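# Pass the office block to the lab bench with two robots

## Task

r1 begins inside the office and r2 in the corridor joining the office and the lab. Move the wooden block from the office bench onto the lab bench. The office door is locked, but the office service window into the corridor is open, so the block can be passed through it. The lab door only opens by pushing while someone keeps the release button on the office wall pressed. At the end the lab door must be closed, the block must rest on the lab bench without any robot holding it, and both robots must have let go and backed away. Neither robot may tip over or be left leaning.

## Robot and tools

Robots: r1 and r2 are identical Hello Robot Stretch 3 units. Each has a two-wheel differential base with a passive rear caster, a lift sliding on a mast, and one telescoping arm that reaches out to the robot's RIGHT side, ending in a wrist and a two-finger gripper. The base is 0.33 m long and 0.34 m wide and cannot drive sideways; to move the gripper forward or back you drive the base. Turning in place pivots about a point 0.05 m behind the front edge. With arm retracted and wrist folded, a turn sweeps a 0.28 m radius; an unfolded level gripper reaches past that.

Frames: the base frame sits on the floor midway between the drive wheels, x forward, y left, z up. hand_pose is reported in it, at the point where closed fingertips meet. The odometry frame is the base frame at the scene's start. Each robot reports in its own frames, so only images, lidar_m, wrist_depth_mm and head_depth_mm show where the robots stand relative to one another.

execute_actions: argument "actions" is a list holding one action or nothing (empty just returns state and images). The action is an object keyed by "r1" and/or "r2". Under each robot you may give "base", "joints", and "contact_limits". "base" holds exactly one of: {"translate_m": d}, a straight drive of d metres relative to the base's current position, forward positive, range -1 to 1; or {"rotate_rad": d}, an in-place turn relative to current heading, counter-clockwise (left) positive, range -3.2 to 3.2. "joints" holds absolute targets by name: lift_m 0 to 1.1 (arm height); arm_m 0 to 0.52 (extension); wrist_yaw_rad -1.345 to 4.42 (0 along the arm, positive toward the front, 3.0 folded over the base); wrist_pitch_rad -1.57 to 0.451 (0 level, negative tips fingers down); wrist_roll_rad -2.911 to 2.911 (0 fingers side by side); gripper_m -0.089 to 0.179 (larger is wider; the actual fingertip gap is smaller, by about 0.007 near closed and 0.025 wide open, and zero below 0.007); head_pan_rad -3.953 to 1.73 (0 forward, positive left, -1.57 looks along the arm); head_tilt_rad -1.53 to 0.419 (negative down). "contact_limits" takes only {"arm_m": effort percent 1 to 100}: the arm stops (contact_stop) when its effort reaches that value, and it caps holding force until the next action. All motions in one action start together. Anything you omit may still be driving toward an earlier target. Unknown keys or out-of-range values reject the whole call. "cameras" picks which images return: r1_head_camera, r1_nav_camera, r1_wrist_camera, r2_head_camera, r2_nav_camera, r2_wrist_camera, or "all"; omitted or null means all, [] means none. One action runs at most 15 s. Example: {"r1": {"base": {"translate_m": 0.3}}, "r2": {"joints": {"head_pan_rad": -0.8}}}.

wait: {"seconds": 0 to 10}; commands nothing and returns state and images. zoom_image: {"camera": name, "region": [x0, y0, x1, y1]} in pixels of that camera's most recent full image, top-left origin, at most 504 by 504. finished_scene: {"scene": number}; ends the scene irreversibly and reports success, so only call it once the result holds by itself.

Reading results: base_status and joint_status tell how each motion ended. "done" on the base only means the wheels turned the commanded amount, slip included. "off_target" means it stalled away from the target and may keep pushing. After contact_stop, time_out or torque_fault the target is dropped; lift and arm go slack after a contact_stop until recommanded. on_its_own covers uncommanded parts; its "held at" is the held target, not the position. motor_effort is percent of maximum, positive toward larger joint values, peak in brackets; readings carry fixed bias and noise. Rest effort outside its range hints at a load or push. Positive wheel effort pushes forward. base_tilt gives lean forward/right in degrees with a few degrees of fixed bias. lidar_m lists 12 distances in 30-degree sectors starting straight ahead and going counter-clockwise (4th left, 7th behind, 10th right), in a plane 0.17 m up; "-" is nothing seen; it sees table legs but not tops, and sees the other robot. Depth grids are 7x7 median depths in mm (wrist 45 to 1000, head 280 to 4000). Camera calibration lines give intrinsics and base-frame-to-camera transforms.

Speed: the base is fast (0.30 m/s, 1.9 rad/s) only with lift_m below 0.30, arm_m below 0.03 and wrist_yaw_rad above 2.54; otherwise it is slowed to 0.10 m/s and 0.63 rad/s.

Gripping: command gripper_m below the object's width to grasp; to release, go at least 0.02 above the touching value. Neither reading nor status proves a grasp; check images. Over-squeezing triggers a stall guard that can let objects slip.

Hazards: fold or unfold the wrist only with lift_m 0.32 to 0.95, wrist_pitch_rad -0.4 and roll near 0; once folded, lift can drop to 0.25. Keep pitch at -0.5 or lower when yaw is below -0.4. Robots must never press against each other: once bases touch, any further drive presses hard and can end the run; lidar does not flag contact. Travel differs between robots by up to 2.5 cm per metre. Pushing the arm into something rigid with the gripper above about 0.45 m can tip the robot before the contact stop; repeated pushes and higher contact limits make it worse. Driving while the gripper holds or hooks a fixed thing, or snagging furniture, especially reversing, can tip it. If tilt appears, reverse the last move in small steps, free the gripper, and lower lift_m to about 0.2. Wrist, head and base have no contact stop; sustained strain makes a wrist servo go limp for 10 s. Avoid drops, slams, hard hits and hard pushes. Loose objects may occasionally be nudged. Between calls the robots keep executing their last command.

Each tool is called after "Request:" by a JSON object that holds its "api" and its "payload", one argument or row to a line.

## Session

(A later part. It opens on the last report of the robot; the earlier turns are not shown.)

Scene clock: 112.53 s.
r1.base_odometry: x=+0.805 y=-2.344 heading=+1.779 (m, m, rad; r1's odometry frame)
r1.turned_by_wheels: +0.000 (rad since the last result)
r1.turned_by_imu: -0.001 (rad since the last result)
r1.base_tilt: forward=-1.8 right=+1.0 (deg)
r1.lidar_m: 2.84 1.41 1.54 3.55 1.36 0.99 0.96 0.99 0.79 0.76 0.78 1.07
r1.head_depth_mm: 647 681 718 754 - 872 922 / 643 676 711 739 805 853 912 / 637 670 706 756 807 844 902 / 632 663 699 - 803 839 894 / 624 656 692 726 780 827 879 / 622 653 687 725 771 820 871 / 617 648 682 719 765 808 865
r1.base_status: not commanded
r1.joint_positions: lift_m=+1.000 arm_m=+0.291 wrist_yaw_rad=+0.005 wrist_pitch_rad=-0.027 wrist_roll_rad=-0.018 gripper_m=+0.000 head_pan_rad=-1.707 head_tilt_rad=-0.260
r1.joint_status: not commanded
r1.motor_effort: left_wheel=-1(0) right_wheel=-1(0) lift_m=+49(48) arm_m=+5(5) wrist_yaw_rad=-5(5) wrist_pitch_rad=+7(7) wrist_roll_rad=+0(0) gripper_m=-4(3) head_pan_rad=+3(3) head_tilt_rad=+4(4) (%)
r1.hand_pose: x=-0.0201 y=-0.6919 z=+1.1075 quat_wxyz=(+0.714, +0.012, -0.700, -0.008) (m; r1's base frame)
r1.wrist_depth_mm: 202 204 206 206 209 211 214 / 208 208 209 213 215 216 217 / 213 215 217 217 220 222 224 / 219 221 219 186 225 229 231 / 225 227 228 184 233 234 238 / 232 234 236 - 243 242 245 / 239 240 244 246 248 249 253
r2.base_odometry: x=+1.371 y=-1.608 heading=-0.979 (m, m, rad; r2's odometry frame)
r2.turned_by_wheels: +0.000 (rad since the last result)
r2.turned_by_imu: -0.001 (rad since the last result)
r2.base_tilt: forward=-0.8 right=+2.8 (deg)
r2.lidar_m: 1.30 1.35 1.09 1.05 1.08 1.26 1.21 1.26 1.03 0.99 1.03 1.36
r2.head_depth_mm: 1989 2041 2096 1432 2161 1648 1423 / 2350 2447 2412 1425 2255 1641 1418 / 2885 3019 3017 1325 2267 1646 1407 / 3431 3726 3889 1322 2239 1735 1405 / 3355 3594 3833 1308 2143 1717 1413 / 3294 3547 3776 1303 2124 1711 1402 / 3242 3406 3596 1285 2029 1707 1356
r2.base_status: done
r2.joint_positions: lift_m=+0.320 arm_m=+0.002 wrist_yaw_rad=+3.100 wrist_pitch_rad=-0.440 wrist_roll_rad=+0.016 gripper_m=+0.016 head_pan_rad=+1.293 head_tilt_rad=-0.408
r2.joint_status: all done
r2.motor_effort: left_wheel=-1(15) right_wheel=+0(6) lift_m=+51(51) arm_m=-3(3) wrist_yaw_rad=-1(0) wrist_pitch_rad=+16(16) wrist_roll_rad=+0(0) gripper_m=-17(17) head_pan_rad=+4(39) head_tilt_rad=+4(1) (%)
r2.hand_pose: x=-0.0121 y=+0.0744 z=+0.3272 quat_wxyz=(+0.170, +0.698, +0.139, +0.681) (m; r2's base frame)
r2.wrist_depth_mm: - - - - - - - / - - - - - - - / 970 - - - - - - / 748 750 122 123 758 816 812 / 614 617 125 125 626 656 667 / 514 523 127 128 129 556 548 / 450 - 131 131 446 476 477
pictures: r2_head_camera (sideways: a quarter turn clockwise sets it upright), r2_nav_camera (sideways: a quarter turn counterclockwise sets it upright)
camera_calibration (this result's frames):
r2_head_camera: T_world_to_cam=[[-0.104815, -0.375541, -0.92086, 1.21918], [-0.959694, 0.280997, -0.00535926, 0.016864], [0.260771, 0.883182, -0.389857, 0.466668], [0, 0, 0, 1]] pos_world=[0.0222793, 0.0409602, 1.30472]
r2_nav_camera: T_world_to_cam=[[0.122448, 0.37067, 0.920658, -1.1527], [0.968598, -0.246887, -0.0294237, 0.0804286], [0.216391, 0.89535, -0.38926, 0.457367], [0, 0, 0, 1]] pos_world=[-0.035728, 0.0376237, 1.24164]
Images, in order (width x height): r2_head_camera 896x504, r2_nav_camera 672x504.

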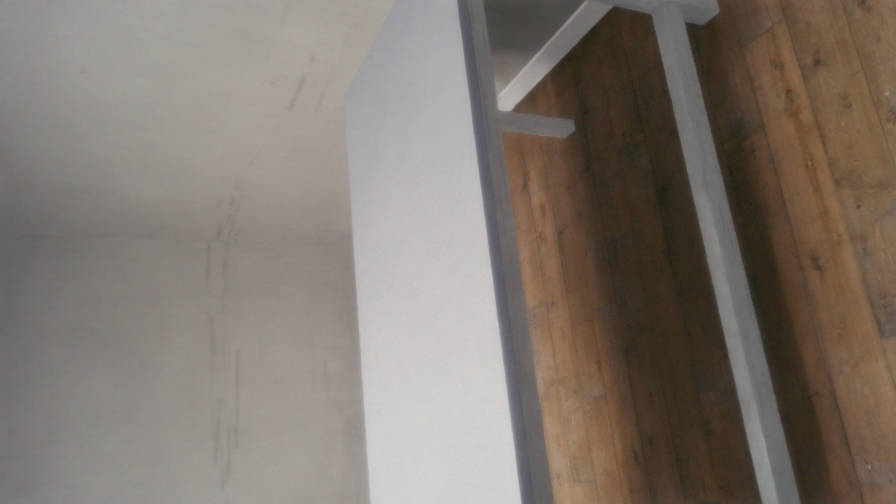

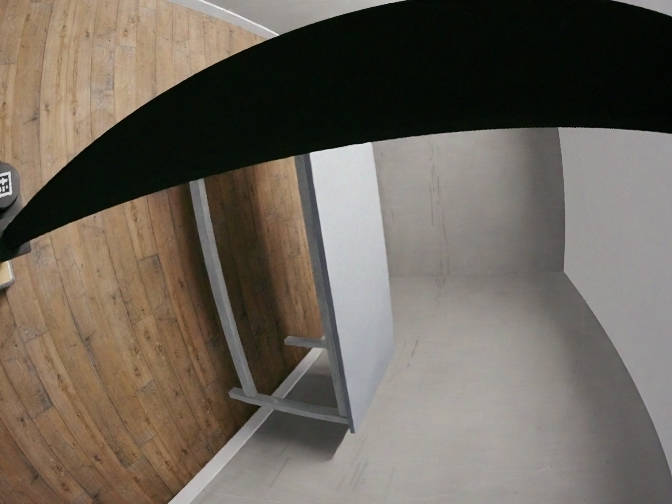

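Request:
{"api": "execute_actions", "payload": {
  "actions": [
    {"r1":{"joints":{"arm_m":0.15}},"r2":{"base":{"rotate_rad":1.57},"joints":{"head_pan_rad":-1.57,"head_tilt_rad":-0.6,"lift_m":0.6,"wrist_yaw_rad":0}}}
  ],
  "cameras": []
}}

Request:
{"api": "execute_actions", "payload": {
  "actions": [
    {"r2":{"base":{"translate_m":0.42},"joints":{"lift_m":0.82,"wrist_pitch_rad":0,"arm_m":0.42}}}
  ],
  "cameras": []
}}

Request:
{"api": "execute_actions", "payload": {
  "actions": [
    {"r2":{"base":{"rotate_rad":1.3}}}
  ],
  "cameras": ["r2_head_camera"]
}}

Scene clock: 116.23 s.
r1.base_odometry: x=+0.805 y=-2.344 heading=+1.779 (m, m, rad; r1's odometry frame)
r1.turned_by_wheels: +0.000 (rad since the last result)
r1.turned_by_imu: -0.001 (rad since the last result)
r1.base_tilt: forward=-1.8 right=+1.0 (deg)
r1.lidar_m: 2.85 1.40 1.54 3.55 1.36 0.99 0.96 0.99 0.78 0.76 0.78 1.07
r1.head_depth_mm: 647 680 717 755 - 869 927 / 641 675 713 744 - - 913 / 637 669 706 737 - - 901 / 630 665 699 722 - - 899 / 625 654 691 722 774 827 883 / 620 652 686 724 768 814 872 / 615 647 681 718 756 805 863
r1.base_status: not commanded
r1.joint_positions: lift_m=+1.000 arm_m=+0.150 wrist_yaw_rad=+0.002 wrist_pitch_rad=-0.024 wrist_roll_rad=-0.018 gripper_m=+0.000 head_pan_rad=-1.707 head_tilt_rad=-0.260
r1.joint_status: all done
r1.motor_effort: left_wheel=-1(1) right_wheel=+1(1) lift_m=+48(49) arm_m=-3(4) wrist_yaw_rad=-3(5) wrist_pitch_rad=+6(7) wrist_roll_rad=+0(0) gripper_m=-3(4) head_pan_rad=+3(3) head_tilt_rad=+4(4) (%)
r1.hand_pose: x=-0.0209 y=-0.5508 z=+1.1083 quat_wxyz=(+0.714, +0.010, -0.700, -0.008) (m; r1's base frame)
r1.wrist_depth_mm: 331 335 339 339 342 346 351 / 343 343 347 348 350 357 361 / 348 350 358 359 363 369 370 / 357 362 362 327 372 379 383 / 370 372 375 337 382 387 394 / 378 385 383 - 397 400 403 / 390 392 401 399 410 409 414
r2.base_odometry: x=+1.371 y=-1.608 heading=+0.591 (m, m, rad; r2's odometry frame)
r2.turned_by_wheels: +1.570 (rad since the last result)
r2.turned_by_imu: +1.584 (rad since the last result)
r2.base_tilt: forward=-0.7 right=+2.9 (deg)
r2.lidar_m: 1.05 1.08 1.26 1.21 1.26 1.03 0.99 1.02 1.35 1.30 1.35 1.09
r2.head_depth_mm: 1114 1231 1389 1570 1735 1493 1269 / 1113 1228 1379 1561 1737 1488 1266 / 1109 1231 1372 1564 1723 1477 1287 / 1113 1224 1372 1557 1717 1477 628 / 1106 1225 1368 1563 1724 1468 1262 / 1107 1220 1369 1551 1712 1464 1247 / 1105 1225 1365 1550 1708 1462 1243
r2.base_status: done
r2.joint_positions: lift_m=+0.600 arm_m=+0.002 wrist_yaw_rad=+0.002 wrist_pitch_rad=-0.441 wrist_roll_rad=+0.016 gripper_m=+0.016 head_pan_rad=-1.563 head_tilt_rad=-0.592
r2.joint_status: all done
r2.motor_effort: left_wheel=-3(8) right_wheel=+3(8) lift_m=+51(52) arm_m=-3(3) wrist_yaw_rad=-2(0) wrist_pitch_rad=+16(16) wrist_roll_rad=+1(0) gripper_m=-18(16) head_pan_rad=-3(35) head_tilt_rad=-3(16) (%)
r2.hand_pose: x=-0.0211 y=-0.3684 z=+0.6072 quat_wxyz=(+0.685, +0.154, -0.695, -0.155) (m; r2's base frame)
r2.wrist_depth_mm: 946 922 921 910 960 936 969 / - - - - - - - / - - - - - - - / - - - 122 - - - / - - 125 125 - - - / 842 839 127 128 129 873 867 / 727 714 706 131 737 778 771
pictures: none
No camera images: the call's "cameras" was empty. Leave "cameras" out to get every camera's image.

Scene clock: 121.43 s.
r1.base_odometry: x=+0.805 y=-2.344 heading=+1.779 (m, m, rad; r1's odometry frame)
r1.turned_by_wheels: +0.000 (rad since the last result)
r1.turned_by_imu: -0.001 (rad since the last result)
r1.base_tilt: forward=-1.8 right=+1.0 (deg)
r1.lidar_m: 2.85 1.40 1.54 3.55 1.36 0.99 0.96 0.99 0.79 0.76 0.79 1.07
r1.head_depth_mm: 647 679 717 754 - 871 917 / 640 676 713 747 - - 911 / 638 669 706 738 - - 903 / 629 663 699 722 - - 894 / 624 656 692 723 775 823 882 / 621 648 685 726 766 818 874 / 614 643 679 720 760 809 860
r1.base_status: not commanded
r1.joint_positions: lift_m=+1.000 arm_m=+0.150 wrist_yaw_rad=+0.002 wrist_pitch_rad=-0.024 wrist_roll_rad=-0.018 gripper_m=+0.000 head_pan_rad=-1.707 head_tilt_rad=-0.260
r1.joint_status: not commanded
r1.motor_effort: left_wheel=-1(2) right_wheel=+1(1) lift_m=+49(49) arm_m=-3(3) wrist_yaw_rad=-2(3) wrist_pitch_rad=+6(6) wrist_roll_rad=+0(0) gripper_m=-3(1) head_pan_rad=+3(3) head_tilt_rad=+4(4) (%)
r1.hand_pose: x=-0.0209 y=-0.5508 z=+1.1083 quat_wxyz=(+0.714, +0.010, -0.700, -0.008) (m; r1's base frame)
r1.wrist_depth_mm: 332 336 338 342 346 345 352 / 338 341 347 350 351 358 357 / 344 354 355 356 365 369 368 / 362 365 362 325 374 376 377 / 370 371 374 336 384 388 393 / 381 384 384 - 395 396 404 / 389 393 398 403 409 412 418
r2.base_odometry: x=+1.720 y=-1.374 heading=+0.591 (m, m, rad; r2's odometry frame)
r2.turned_by_wheels: +0.000 (rad since the last result)
r2.turned_by_imu: -0.002 (rad since the last result)
r2.base_tilt: forward=-0.7 right=+2.8 (deg)
r2.lidar_m: 0.63 0.65 1.26 1.21 1.26 1.47 1.41 1.46 1.35 1.30 0.89 0.65
r2.head_depth_mm: 1114 1233 1378 1564 1735 - - / 1110 1225 1376 - 1706 1484 1260 / 1112 1231 1342 1622 1719 1480 1260 / 1109 1225 1300 1613 1717 1472 1255 / 1104 1226 1365 1550 1712 1473 1254 / 1102 1219 1358 1553 1717 1464 1248 / 1106 1214 1360 1543 1708 1463 1242
r2.base_status: done
r2.joint_positions: lift_m=+0.820 arm_m=+0.420 wrist_yaw_rad=+0.001 wrist_pitch_rad=-0.049 wrist_roll_rad=+0.016 gripper_m=+0.016 head_pan_rad=-1.563 head_tilt_rad=-0.592
r2.joint_status: all done
r2.motor_effort: left_wheel=-3(3) right_wheel=+2(8) lift_m=+51(53) arm_m=+3(5) wrist_yaw_rad=-1(2) wrist_pitch_rad=+19(20) wrist_roll_rad=+0(0) gripper_m=-17(17) head_pan_rad=-3(3) head_tilt_rad=-3(2) (%)
r2.hand_pose: x=-0.0213 y=-0.8194 z=+0.9216 quat_wxyz=(+0.701, +0.018, -0.712, -0.018) (m; r2's base frame)
r2.wrist_depth_mm: 573 579 580 585 594 583 585 / 595 585 596 586 606 603 605 / 607 617 618 633 629 624 630 / 612 638 632 122 653 655 651 / 641 651 126 125 670 663 670 / 654 663 128 128 129 683 691 / 708 709 683 131 701 708 714
pictures: none
No camera images: the call's "cameras" was empty. Leave "cameras" out to get every camera's image.

Scene clock: 124.43 s.
r1.base_odometry: x=+0.805 y=-2.344 heading=+1.779 (m, m, rad; r1's odometry frame)
r1.turned_by_wheels: +0.000 (rad since the last result)
r1.turned_by_imu: -0.001 (rad since the last result)
r1.base_tilt: forward=-1.7 right=+1.0 (deg)
r1.lidar_m: 2.84 1.40 1.54 3.55 1.36 0.99 0.96 0.99 0.78 0.76 0.79 1.07
r1.head_depth_mm: 644 680 720 758 - 868 924 / 641 675 710 748 - - 913 / 636 669 705 738 - - 904 / 630 662 699 725 - - 892 / 625 659 692 725 775 827 880 / 620 651 685 725 766 813 874 / 617 645 679 718 760 806 864
r1.base_status: not commanded
r1.joint_positions: lift_m=+1.000 arm_m=+0.150 wrist_yaw_rad=+0.002 wrist_pitch_rad=-0.024 wrist_roll_rad=-0.018 gripper_m=+0.000 head_pan_rad=-1.707 head_tilt_rad=-0.260
r1.joint_status: not commanded
r1.motor_effort: left_wheel=+0(2) right_wheel=+1(1) lift_m=+48(49) arm_m=-3(3) wrist_yaw_rad=-3(2) wrist_pitch_rad=+6(6) wrist_roll_rad=+0(0) gripper_m=-3(3) head_pan_rad=+3(3) head_tilt_rad=+4(4) (%)
r1.hand_pose: x=-0.0209 y=-0.5508 z=+1.1083 quat_wxyz=(+0.714, +0.010, -0.700, -0.008) (m; r1's base frame)
r1.wrist_depth_mm: 333 334 337 342 343 347 352 / 338 345 345 351 350 354 359 / 352 353 357 359 364 366 374 / 358 361 360 328 374 373 379 / 369 369 373 337 380 385 394 / 382 382 387 - 394 397 404 / 390 395 398 403 411 414 413
r2.base_odometry: x=+1.720 y=-1.374 heading=+1.891 (m, m, rad; r2's odometry frame)
r2.turned_by_wheels: +1.300 (rad since the last result)
r2.turned_by_imu: +1.311 (rad since the last result)
r2.base_tilt: forward=-0.8 right=+2.8 (deg)
r2.lidar_m: 1.21 1.22 1.40 1.41 1.41 1.51 1.30 1.30 0.73 0.63 0.62 0.72
r2.head_depth_mm: 2079 2178 1309 949 1817 - - / 2495 2620 1301 - 1700 1489 1254 / 3036 3312 1403 867 1693 1476 1255 / 3056 3401 1343 864 1640 1478 1222 / 2993 3329 1274 926 833 1468 1197 / 2889 3202 1267 920 799 1457 1191 / 2834 3114 1249 918 771 1457 1188
r2.base_status: done
r2.joint_positions: lift_m=+0.820 arm_m=+0.420 wrist_yaw_rad=+0.000 wrist_pitch_rad=-0.049 wrist_roll_rad=+0.016 gripper_m=+0.016 head_pan_rad=-1.563 head_tilt_rad=-0.592
r2.joint_status: not commanded
r2.motor_effort: left_wheel=-3(10) right_wheel=+2(11) lift_m=+51(51) arm_m=+3(3) wrist_yaw_rad=-1(0) wrist_pitch_rad=+19(20) wrist_roll_rad=+0(0) gripper_m=-17(16) head_pan_rad=-2(3) head_tilt_rad=-3(2) (%)
r2.hand_pose: x=-0.0214 y=-0.8195 z=+0.9216 quat_wxyz=(+0.701, +0.018, -0.712, -0.018) (m; r2's base frame)
r2.wrist_depth_mm: - - - - - - - / - - - - - - - / - - - - - - - / - - - 123 - - - / 582 610 125 125 567 647 672 / 407 424 128 128 128 438 450 / 321 321 301 131 321 337 344
pictures: r2_head_camera (sideways: a quarter turn clockwise sets it upright)
camera_calibration (this result's frames):
r2_head_camera: T_world_to_cam=[[-0.00642303, 0.55251, -0.833482, 1.10461], [0.999977, 0.0017158, -0.00656869, 0.00648305], [-0.00219917, -0.833505, -0.552508, 0.679913], [0, 0, 0, 1]] pos_world=[0.0021073, -0.0436096, 1.29637]
Images, in order (width x height): r2_head_camera 896x504.

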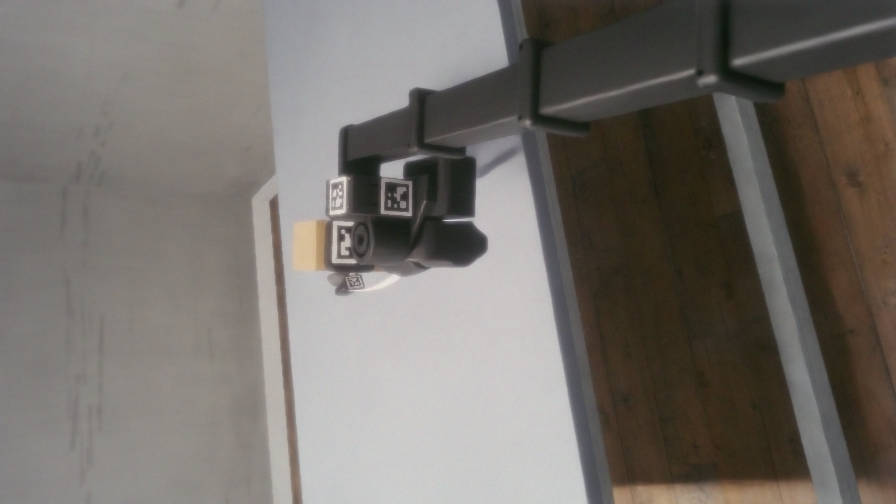

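Request:
{"api": "execute_actions", "payload": {
  "actions": [
    {"r2":{"joints":{"lift_m":0.735}}}
  ],
  "cameras": []
}}

Request:
{"api": "execute_actions", "payload": {
  "actions": [
    {"r2":{"joints":{"gripper_m":0.13}}}
  ],
  "cameras": []
}}

Request:
{"api": "execute_actions", "payload": {
  "actions": [
    {"r2":{"joints":{"arm_m":0.15,"head_pan_rad":0.5,"head_tilt_rad":-0.3}}}
  ],
  "cameras": ["r2_nav_camera","r2_wrist_camera"]
}}

Request:
{"api": "finished_scene", "payload": {
  "scene": 1
}}

Scene clock: 126.47 s.
r1.base_odometry: x=+0.805 y=-2.344 heading=+1.779 (m, m, rad; r1's odometry frame)
r1.turned_by_wheels: +0.000 (rad since the last result)
r1.turned_by_imu: +0.000 (rad since the last result)
r1.base_tilt: forward=-1.8 right=+1.0 (deg)
r1.lidar_m: 2.85 1.40 1.53 3.55 1.36 0.99 0.96 0.99 0.78 0.76 0.79 1.07
r1.head_depth_mm: 647 680 718 757 - 868 925 / 640 672 711 746 - - 914 / 636 668 705 736 - - 902 / 631 661 699 723 - - 892 / 625 659 692 723 773 827 883 / 620 652 684 725 767 817 872 / 614 644 680 718 758 809 863
r1.base_status: not commanded
r1.joint_positions: lift_m=+1.000 arm_m=+0.150 wrist_yaw_rad=+0.002 wrist_pitch_rad=-0.024 wrist_roll_rad=-0.018 gripper_m=+0.000 head_pan_rad=-1.707 head_tilt_rad=-0.260
r1.joint_status: not commanded
r1.motor_effort: left_wheel=+0(2) right_wheel=+1(0) lift_m=+48(49) arm_m=-3(3) wrist_yaw_rad=-2(2) wrist_pitch_rad=+6(6) wrist_roll_rad=+0(0) gripper_m=-2(4) head_pan_rad=+3(2) head_tilt_rad=+4(4) (%)
r1.hand_pose: x=-0.0209 y=-0.5508 z=+1.1083 quat_wxyz=(+0.714, +0.010, -0.700, -0.008) (m; r1's base frame)
r1.wrist_depth_mm: 334 334 335 339 345 346 349 / 340 346 346 350 352 354 360 / 350 354 354 358 361 369 369 / 353 361 365 326 373 375 382 / 364 372 375 337 382 388 387 / 381 383 384 - 396 397 407 / 392 395 406 410 407 411 413
r2.base_odometry: x=+1.720 y=-1.374 heading=+1.891 (m, m, rad; r2's odometry frame)
r2.turned_by_wheels: +0.000 (rad since the last result)
r2.turned_by_imu: +0.000 (rad since the last result)
r2.base_tilt: forward=-0.8 right=+3.0 (deg)
r2.lidar_m: 1.21 1.22 1.40 1.41 1.41 1.52 1.30 1.30 0.73 0.63 0.62 0.72
r2.head_depth_mm: 2083 2172 1304 949 1754 1477 - / 2490 2619 1295 959 1810 - 1258 / 3044 3295 1284 1018 1744 1476 1253 / 3068 3399 1284 - 1693 1476 1226 / 2977 3241 1265 927 831 1472 1202 / 2907 3189 1267 922 797 1460 1191 / 2845 3097 1248 917 772 1460 1188
r2.base_status: not commanded
r2.joint_positions: lift_m=+0.735 arm_m=+0.420 wrist_yaw_rad=+0.000 wrist_pitch_rad=-0.039 wrist_roll_rad=+0.016 gripper_m=+0.016 head_pan_rad=-1.563 head_tilt_rad=-0.592
r2.joint_status: all done
r2.motor_effort: left_wheel=-3(2) right_wheel=+2(2) lift_m=+28(46) arm_m=+3(3) wrist_yaw_rad=-1(2) wrist_pitch_rad=+15(19) wrist_roll_rad=+0(0) gripper_m=-17(17) head_pan_rad=-3(3) head_tilt_rad=-1(2) (%)
r2.hand_pose: x=-0.0214 y=-0.8198 z=+0.8400 quat_wxyz=(+0.701, +0.014, -0.712, -0.014) (m; r2's base frame)
r2.wrist_depth_mm: - - - - - - - / - - - - - - - / - - - - - - - / - - 543 122 659 799 898 / 383 384 125 125 378 422 436 / 267 268 128 128 128 285 294 / 206 208 192 131 204 218 222
pictures: none
No camera images: the call's "cameras" was empty. Leave "cameras" out to get every camera's image.

Scene clock: 128.10 s.
r1.base_odometry: x=+0.805 y=-2.344 heading=+1.779 (m, m, rad; r1's odometry frame)
r1.turned_by_wheels: +0.000 (rad since the last result)
r1.turned_by_imu: +0.000 (rad since the last result)
r1.base_tilt: forward=-1.8 right=+1.0 (deg)
r1.lidar_m: 2.85 1.40 1.54 3.55 1.36 0.99 0.96 0.99 0.79 0.76 0.79 1.08
r1.head_depth_mm: 647 681 717 755 - 869 925 / 642 672 710 746 - - 913 / 636 669 705 737 - - 902 / 631 662 699 722 - - 896 / 623 656 691 723 775 827 884 / 621 651 688 723 768 819 871 / 616 646 682 717 756 809 863
r1.base_status: not commanded
r1.joint_positions: lift_m=+1.000 arm_m=+0.150 wrist_yaw_rad=+0.002 wrist_pitch_rad=-0.024 wrist_roll_rad=-0.018 gripper_m=+0.000 head_pan_rad=-1.707 head_tilt_rad=-0.260
r1.joint_status: not commanded
r1.motor_effort: left_wheel=-1(2) right_wheel=+0(1) lift_m=+49(48) arm_m=-3(3) wrist_yaw_rad=-2(2) wrist_pitch_rad=+6(6) wrist_roll_rad=+0(0) gripper_m=-2(2) head_pan_rad=+3(3) head_tilt_rad=+4(4) (%)
r1.hand_pose: x=-0.0209 y=-0.5508 z=+1.1083 quat_wxyz=(+0.714, +0.010, -0.700, -0.008) (m; r1's base frame)
r1.wrist_depth_mm: 332 331 338 338 340 348 349 / 340 342 346 348 351 354 358 / 346 352 354 358 363 364 376 / 357 364 367 324 370 376 384 / 367 373 376 337 382 386 387 / 382 382 385 - 399 399 403 / 393 394 400 405 405 413 413
r2.base_odometry: x=+1.720 y=-1.374 heading=+1.891 (m, m, rad; r2's odometry frame)
r2.turned_by_wheels: +0.000 (rad since the last result)
r2.turned_by_imu: +0.000 (rad since the last result)
r2.base_tilt: forward=-0.8 right=+3.0 (deg)
r2.lidar_m: 1.21 1.22 1.40 1.42 1.41 1.51 1.30 1.30 0.73 0.63 0.63 0.72
r2.head_depth_mm: 2071 2184 1305 948 1766 1477 - / 2489 2633 1296 962 1816 - 1266 / 3023 3282 1286 1017 1738 1470 1255 / 3051 3396 1277 895 1683 1477 1229 / 2987 3288 1266 925 831 1469 1198 / 2896 3202 1261 920 801 1467 1192 / 2814 3092 1249 916 771 1461 1192
r2.base_status: not commanded
r2.joint_positions: lift_m=+0.735 arm_m=+0.420 wrist_yaw_rad=+0.000 wrist_pitch_rad=-0.023 wrist_roll_rad=+0.016 gripper_m=+0.130 head_pan_rad=-1.563 head_tilt_rad=-0.592
r2.joint_status: all done
r2.motor_effort: left_wheel=-3(3) right_wheel=+2(2) lift_m=+28(28) arm_m=+3(2) wrist_yaw_rad=-1(1) wrist_pitch_rad=+10(15) wrist_roll_rad=+0(0) gripper_m=+0(82) head_pan_rad=-2(2) head_tilt_rad=-1(3) (%)
r2.hand_pose: x=-0.0214 y=-0.8203 z=+0.8440 quat_wxyz=(+0.702, +0.009, -0.713, -0.008) (m; r2's base frame)
r2.wrist_depth_mm: - - - - - - - / - - - - - - - / - - - - - - - / - - 666 131 - - 916 / 401 442 351 122 399 453 460 / 278 - 252 127 262 314 303 / 219 206 200 129 213 215 231
pictures: none
No camera images: the call's "cameras" was empty. Leave "cameras" out to get every camera's image.

Scene clock: 131.30 s.
r1.base_odometry: x=+0.805 y=-2.344 heading=+1.779 (m, m, rad; r1's odometry frame)
r1.turned_by_wheels: +0.000 (rad since the last result)
r1.turned_by_imu: -0.001 (rad since the last result)
r1.base_tilt: forward=-1.8 right=+1.0 (deg)
r1.lidar_m: 2.85 1.40 1.54 3.54 1.36 0.99 0.96 0.99 0.78 0.76 0.78 1.08
r1.head_depth_mm: 647 680 718 758 - 869 928 / 640 674 711 748 - - 912 / 634 670 705 739 - - 906 / 629 664 697 723 - - 895 / 627 656 693 724 773 826 884 / 621 652 684 724 769 819 871 / 615 646 679 718 759 807 860
r1.base_status: not commanded
r1.joint_positions: lift_m=+1.000 arm_m=+0.150 wrist_yaw_rad=+0.002 wrist_pitch_rad=-0.024 wrist_roll_rad=-0.018 gripper_m=+0.000 head_pan_rad=-1.707 head_tilt_rad=-0.260
r1.joint_status: not commanded
r1.motor_effort: left_wheel=+0(2) right_wheel=+1(1) lift_m=+49(49) arm_m=-3(3) wrist_yaw_rad=-3(2) wrist_pitch_rad=+6(6) wrist_roll_rad=+0(0) gripper_m=-2(3) head_pan_rad=+3(3) head_tilt_rad=+4(4) (%)
r1.hand_pose: x=-0.0209 y=-0.5508 z=+1.1083 quat_wxyz=(+0.714, +0.010, -0.700, -0.008) (m; r1's base frame)
r1.wrist_depth_mm: 332 332 337 339 342 344 352 / 339 344 348 352 351 357 359 / 349 352 355 360 363 368 368 / 358 364 364 325 373 374 382 / 369 370 373 341 382 390 393 / 378 378 384 - 396 400 408 / 386 393 401 402 403 414 416
r2.base_odometry: x=+1.720 y=-1.374 heading=+1.891 (m, m, rad; r2's odometry frame)
r2.turned_by_wheels: +0.000 (rad since the last result)
r2.turned_by_imu: +0.000 (rad since the last result)
r2.base_tilt: forward=-0.9 right=+2.8 (deg)
r2.lidar_m: 1.21 1.22 1.40 1.41 1.41 1.52 1.30 1.30 0.73 0.63 0.63 0.72
r2.head_depth_mm: 1008 1063 1120 1183 1258 1347 1433 / 1029 1086 1140 1211 1292 1381 1457 / 1045 1104 1166 1243 1324 1416 1490 / 1066 1123 1195 1271 1355 1454 1517 / 1085 1147 1219 1296 1388 1489 1528 / 1107 1162 1243 1330 1419 1530 1521 / 1123 1193 1275 1360 1458 1573 1519
r2.base_status: not commanded
r2.joint_positions: lift_m=+0.735 arm_m=+0.150 wrist_yaw_rad=+0.000 wrist_pitch_rad=-0.022 wrist_roll_rad=+0.016 gripper_m=+0.130 head_pan_rad=+0.493 head_tilt_rad=-0.310
r2.joint_status: all done
r2.motor_effort: left_wheel=-3(3) right_wheel=+2(2) lift_m=+28(28) arm_m=-3(1) wrist_yaw_rad=-1(1) wrist_pitch_rad=+9(9) wrist_roll_rad=+0(0) gripper_m=+0(1) head_pan_rad=+4(39) head_tilt_rad=+4(21) (%)
r2.hand_pose: x=-0.0214 y=-0.5509 z=+0.8443 quat_wxyz=(+0.702, +0.008, -0.713, -0.008) (m; r2's base frame)
r2.wrist_depth_mm: - - - - - - - / - - - - - - - / - - - - - - - / 715 750 793 399 860 939 - / 401 444 419 395 448 464 461 / 283 - 289 290 299 318 343 / 221 215 232 253 315 - -
pictures: r2_nav_camera (sideways: a quarter turn counterclockwise sets it upright), r2_wrist_camera
camera_calibration (this result's frames):
r2_nav_camera: T_world_to_cam=[[0.2703, 0.12687, 0.95438, -1.19762], [0.49997, -0.865636, -0.0265287, 0.0795218], [0.82278, 0.484333, -0.297413, 0.334136], [0, 0, 0, 1]] pos_world=[0.00903811, 0.0589466, 1.24447]
r2_wrist_camera: T_world_to_cam=[[-0.999815, -0.00368217, 0.018869, -0.0411717], [-0.0192154, 0.160498, -0.986849, 0.958112], [0.000605319, -0.987029, -0.160539, -0.241976], [0, 0, 0, 1]] pos_world=[-0.0226071, -0.392763, 0.907443]
Images, in order (width x height): r2_nav_camera 672x504, r2_wrist_camera 644x364.

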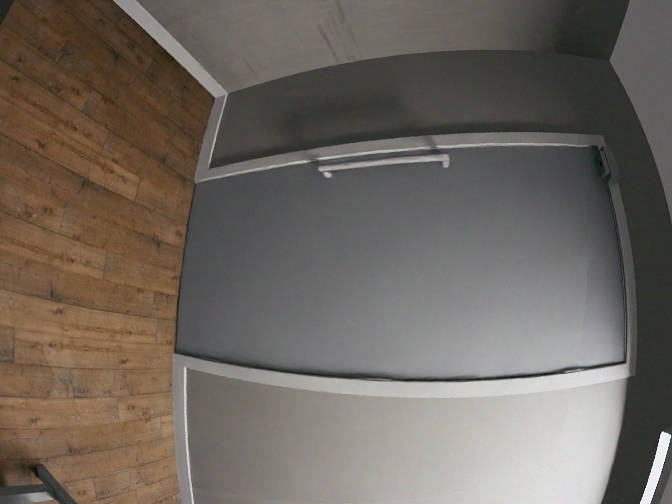

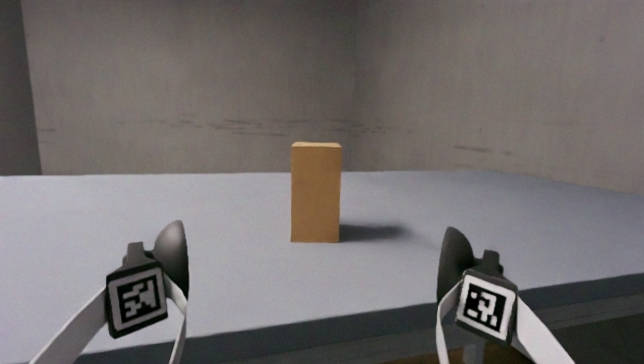

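The scene is finished: the task was done.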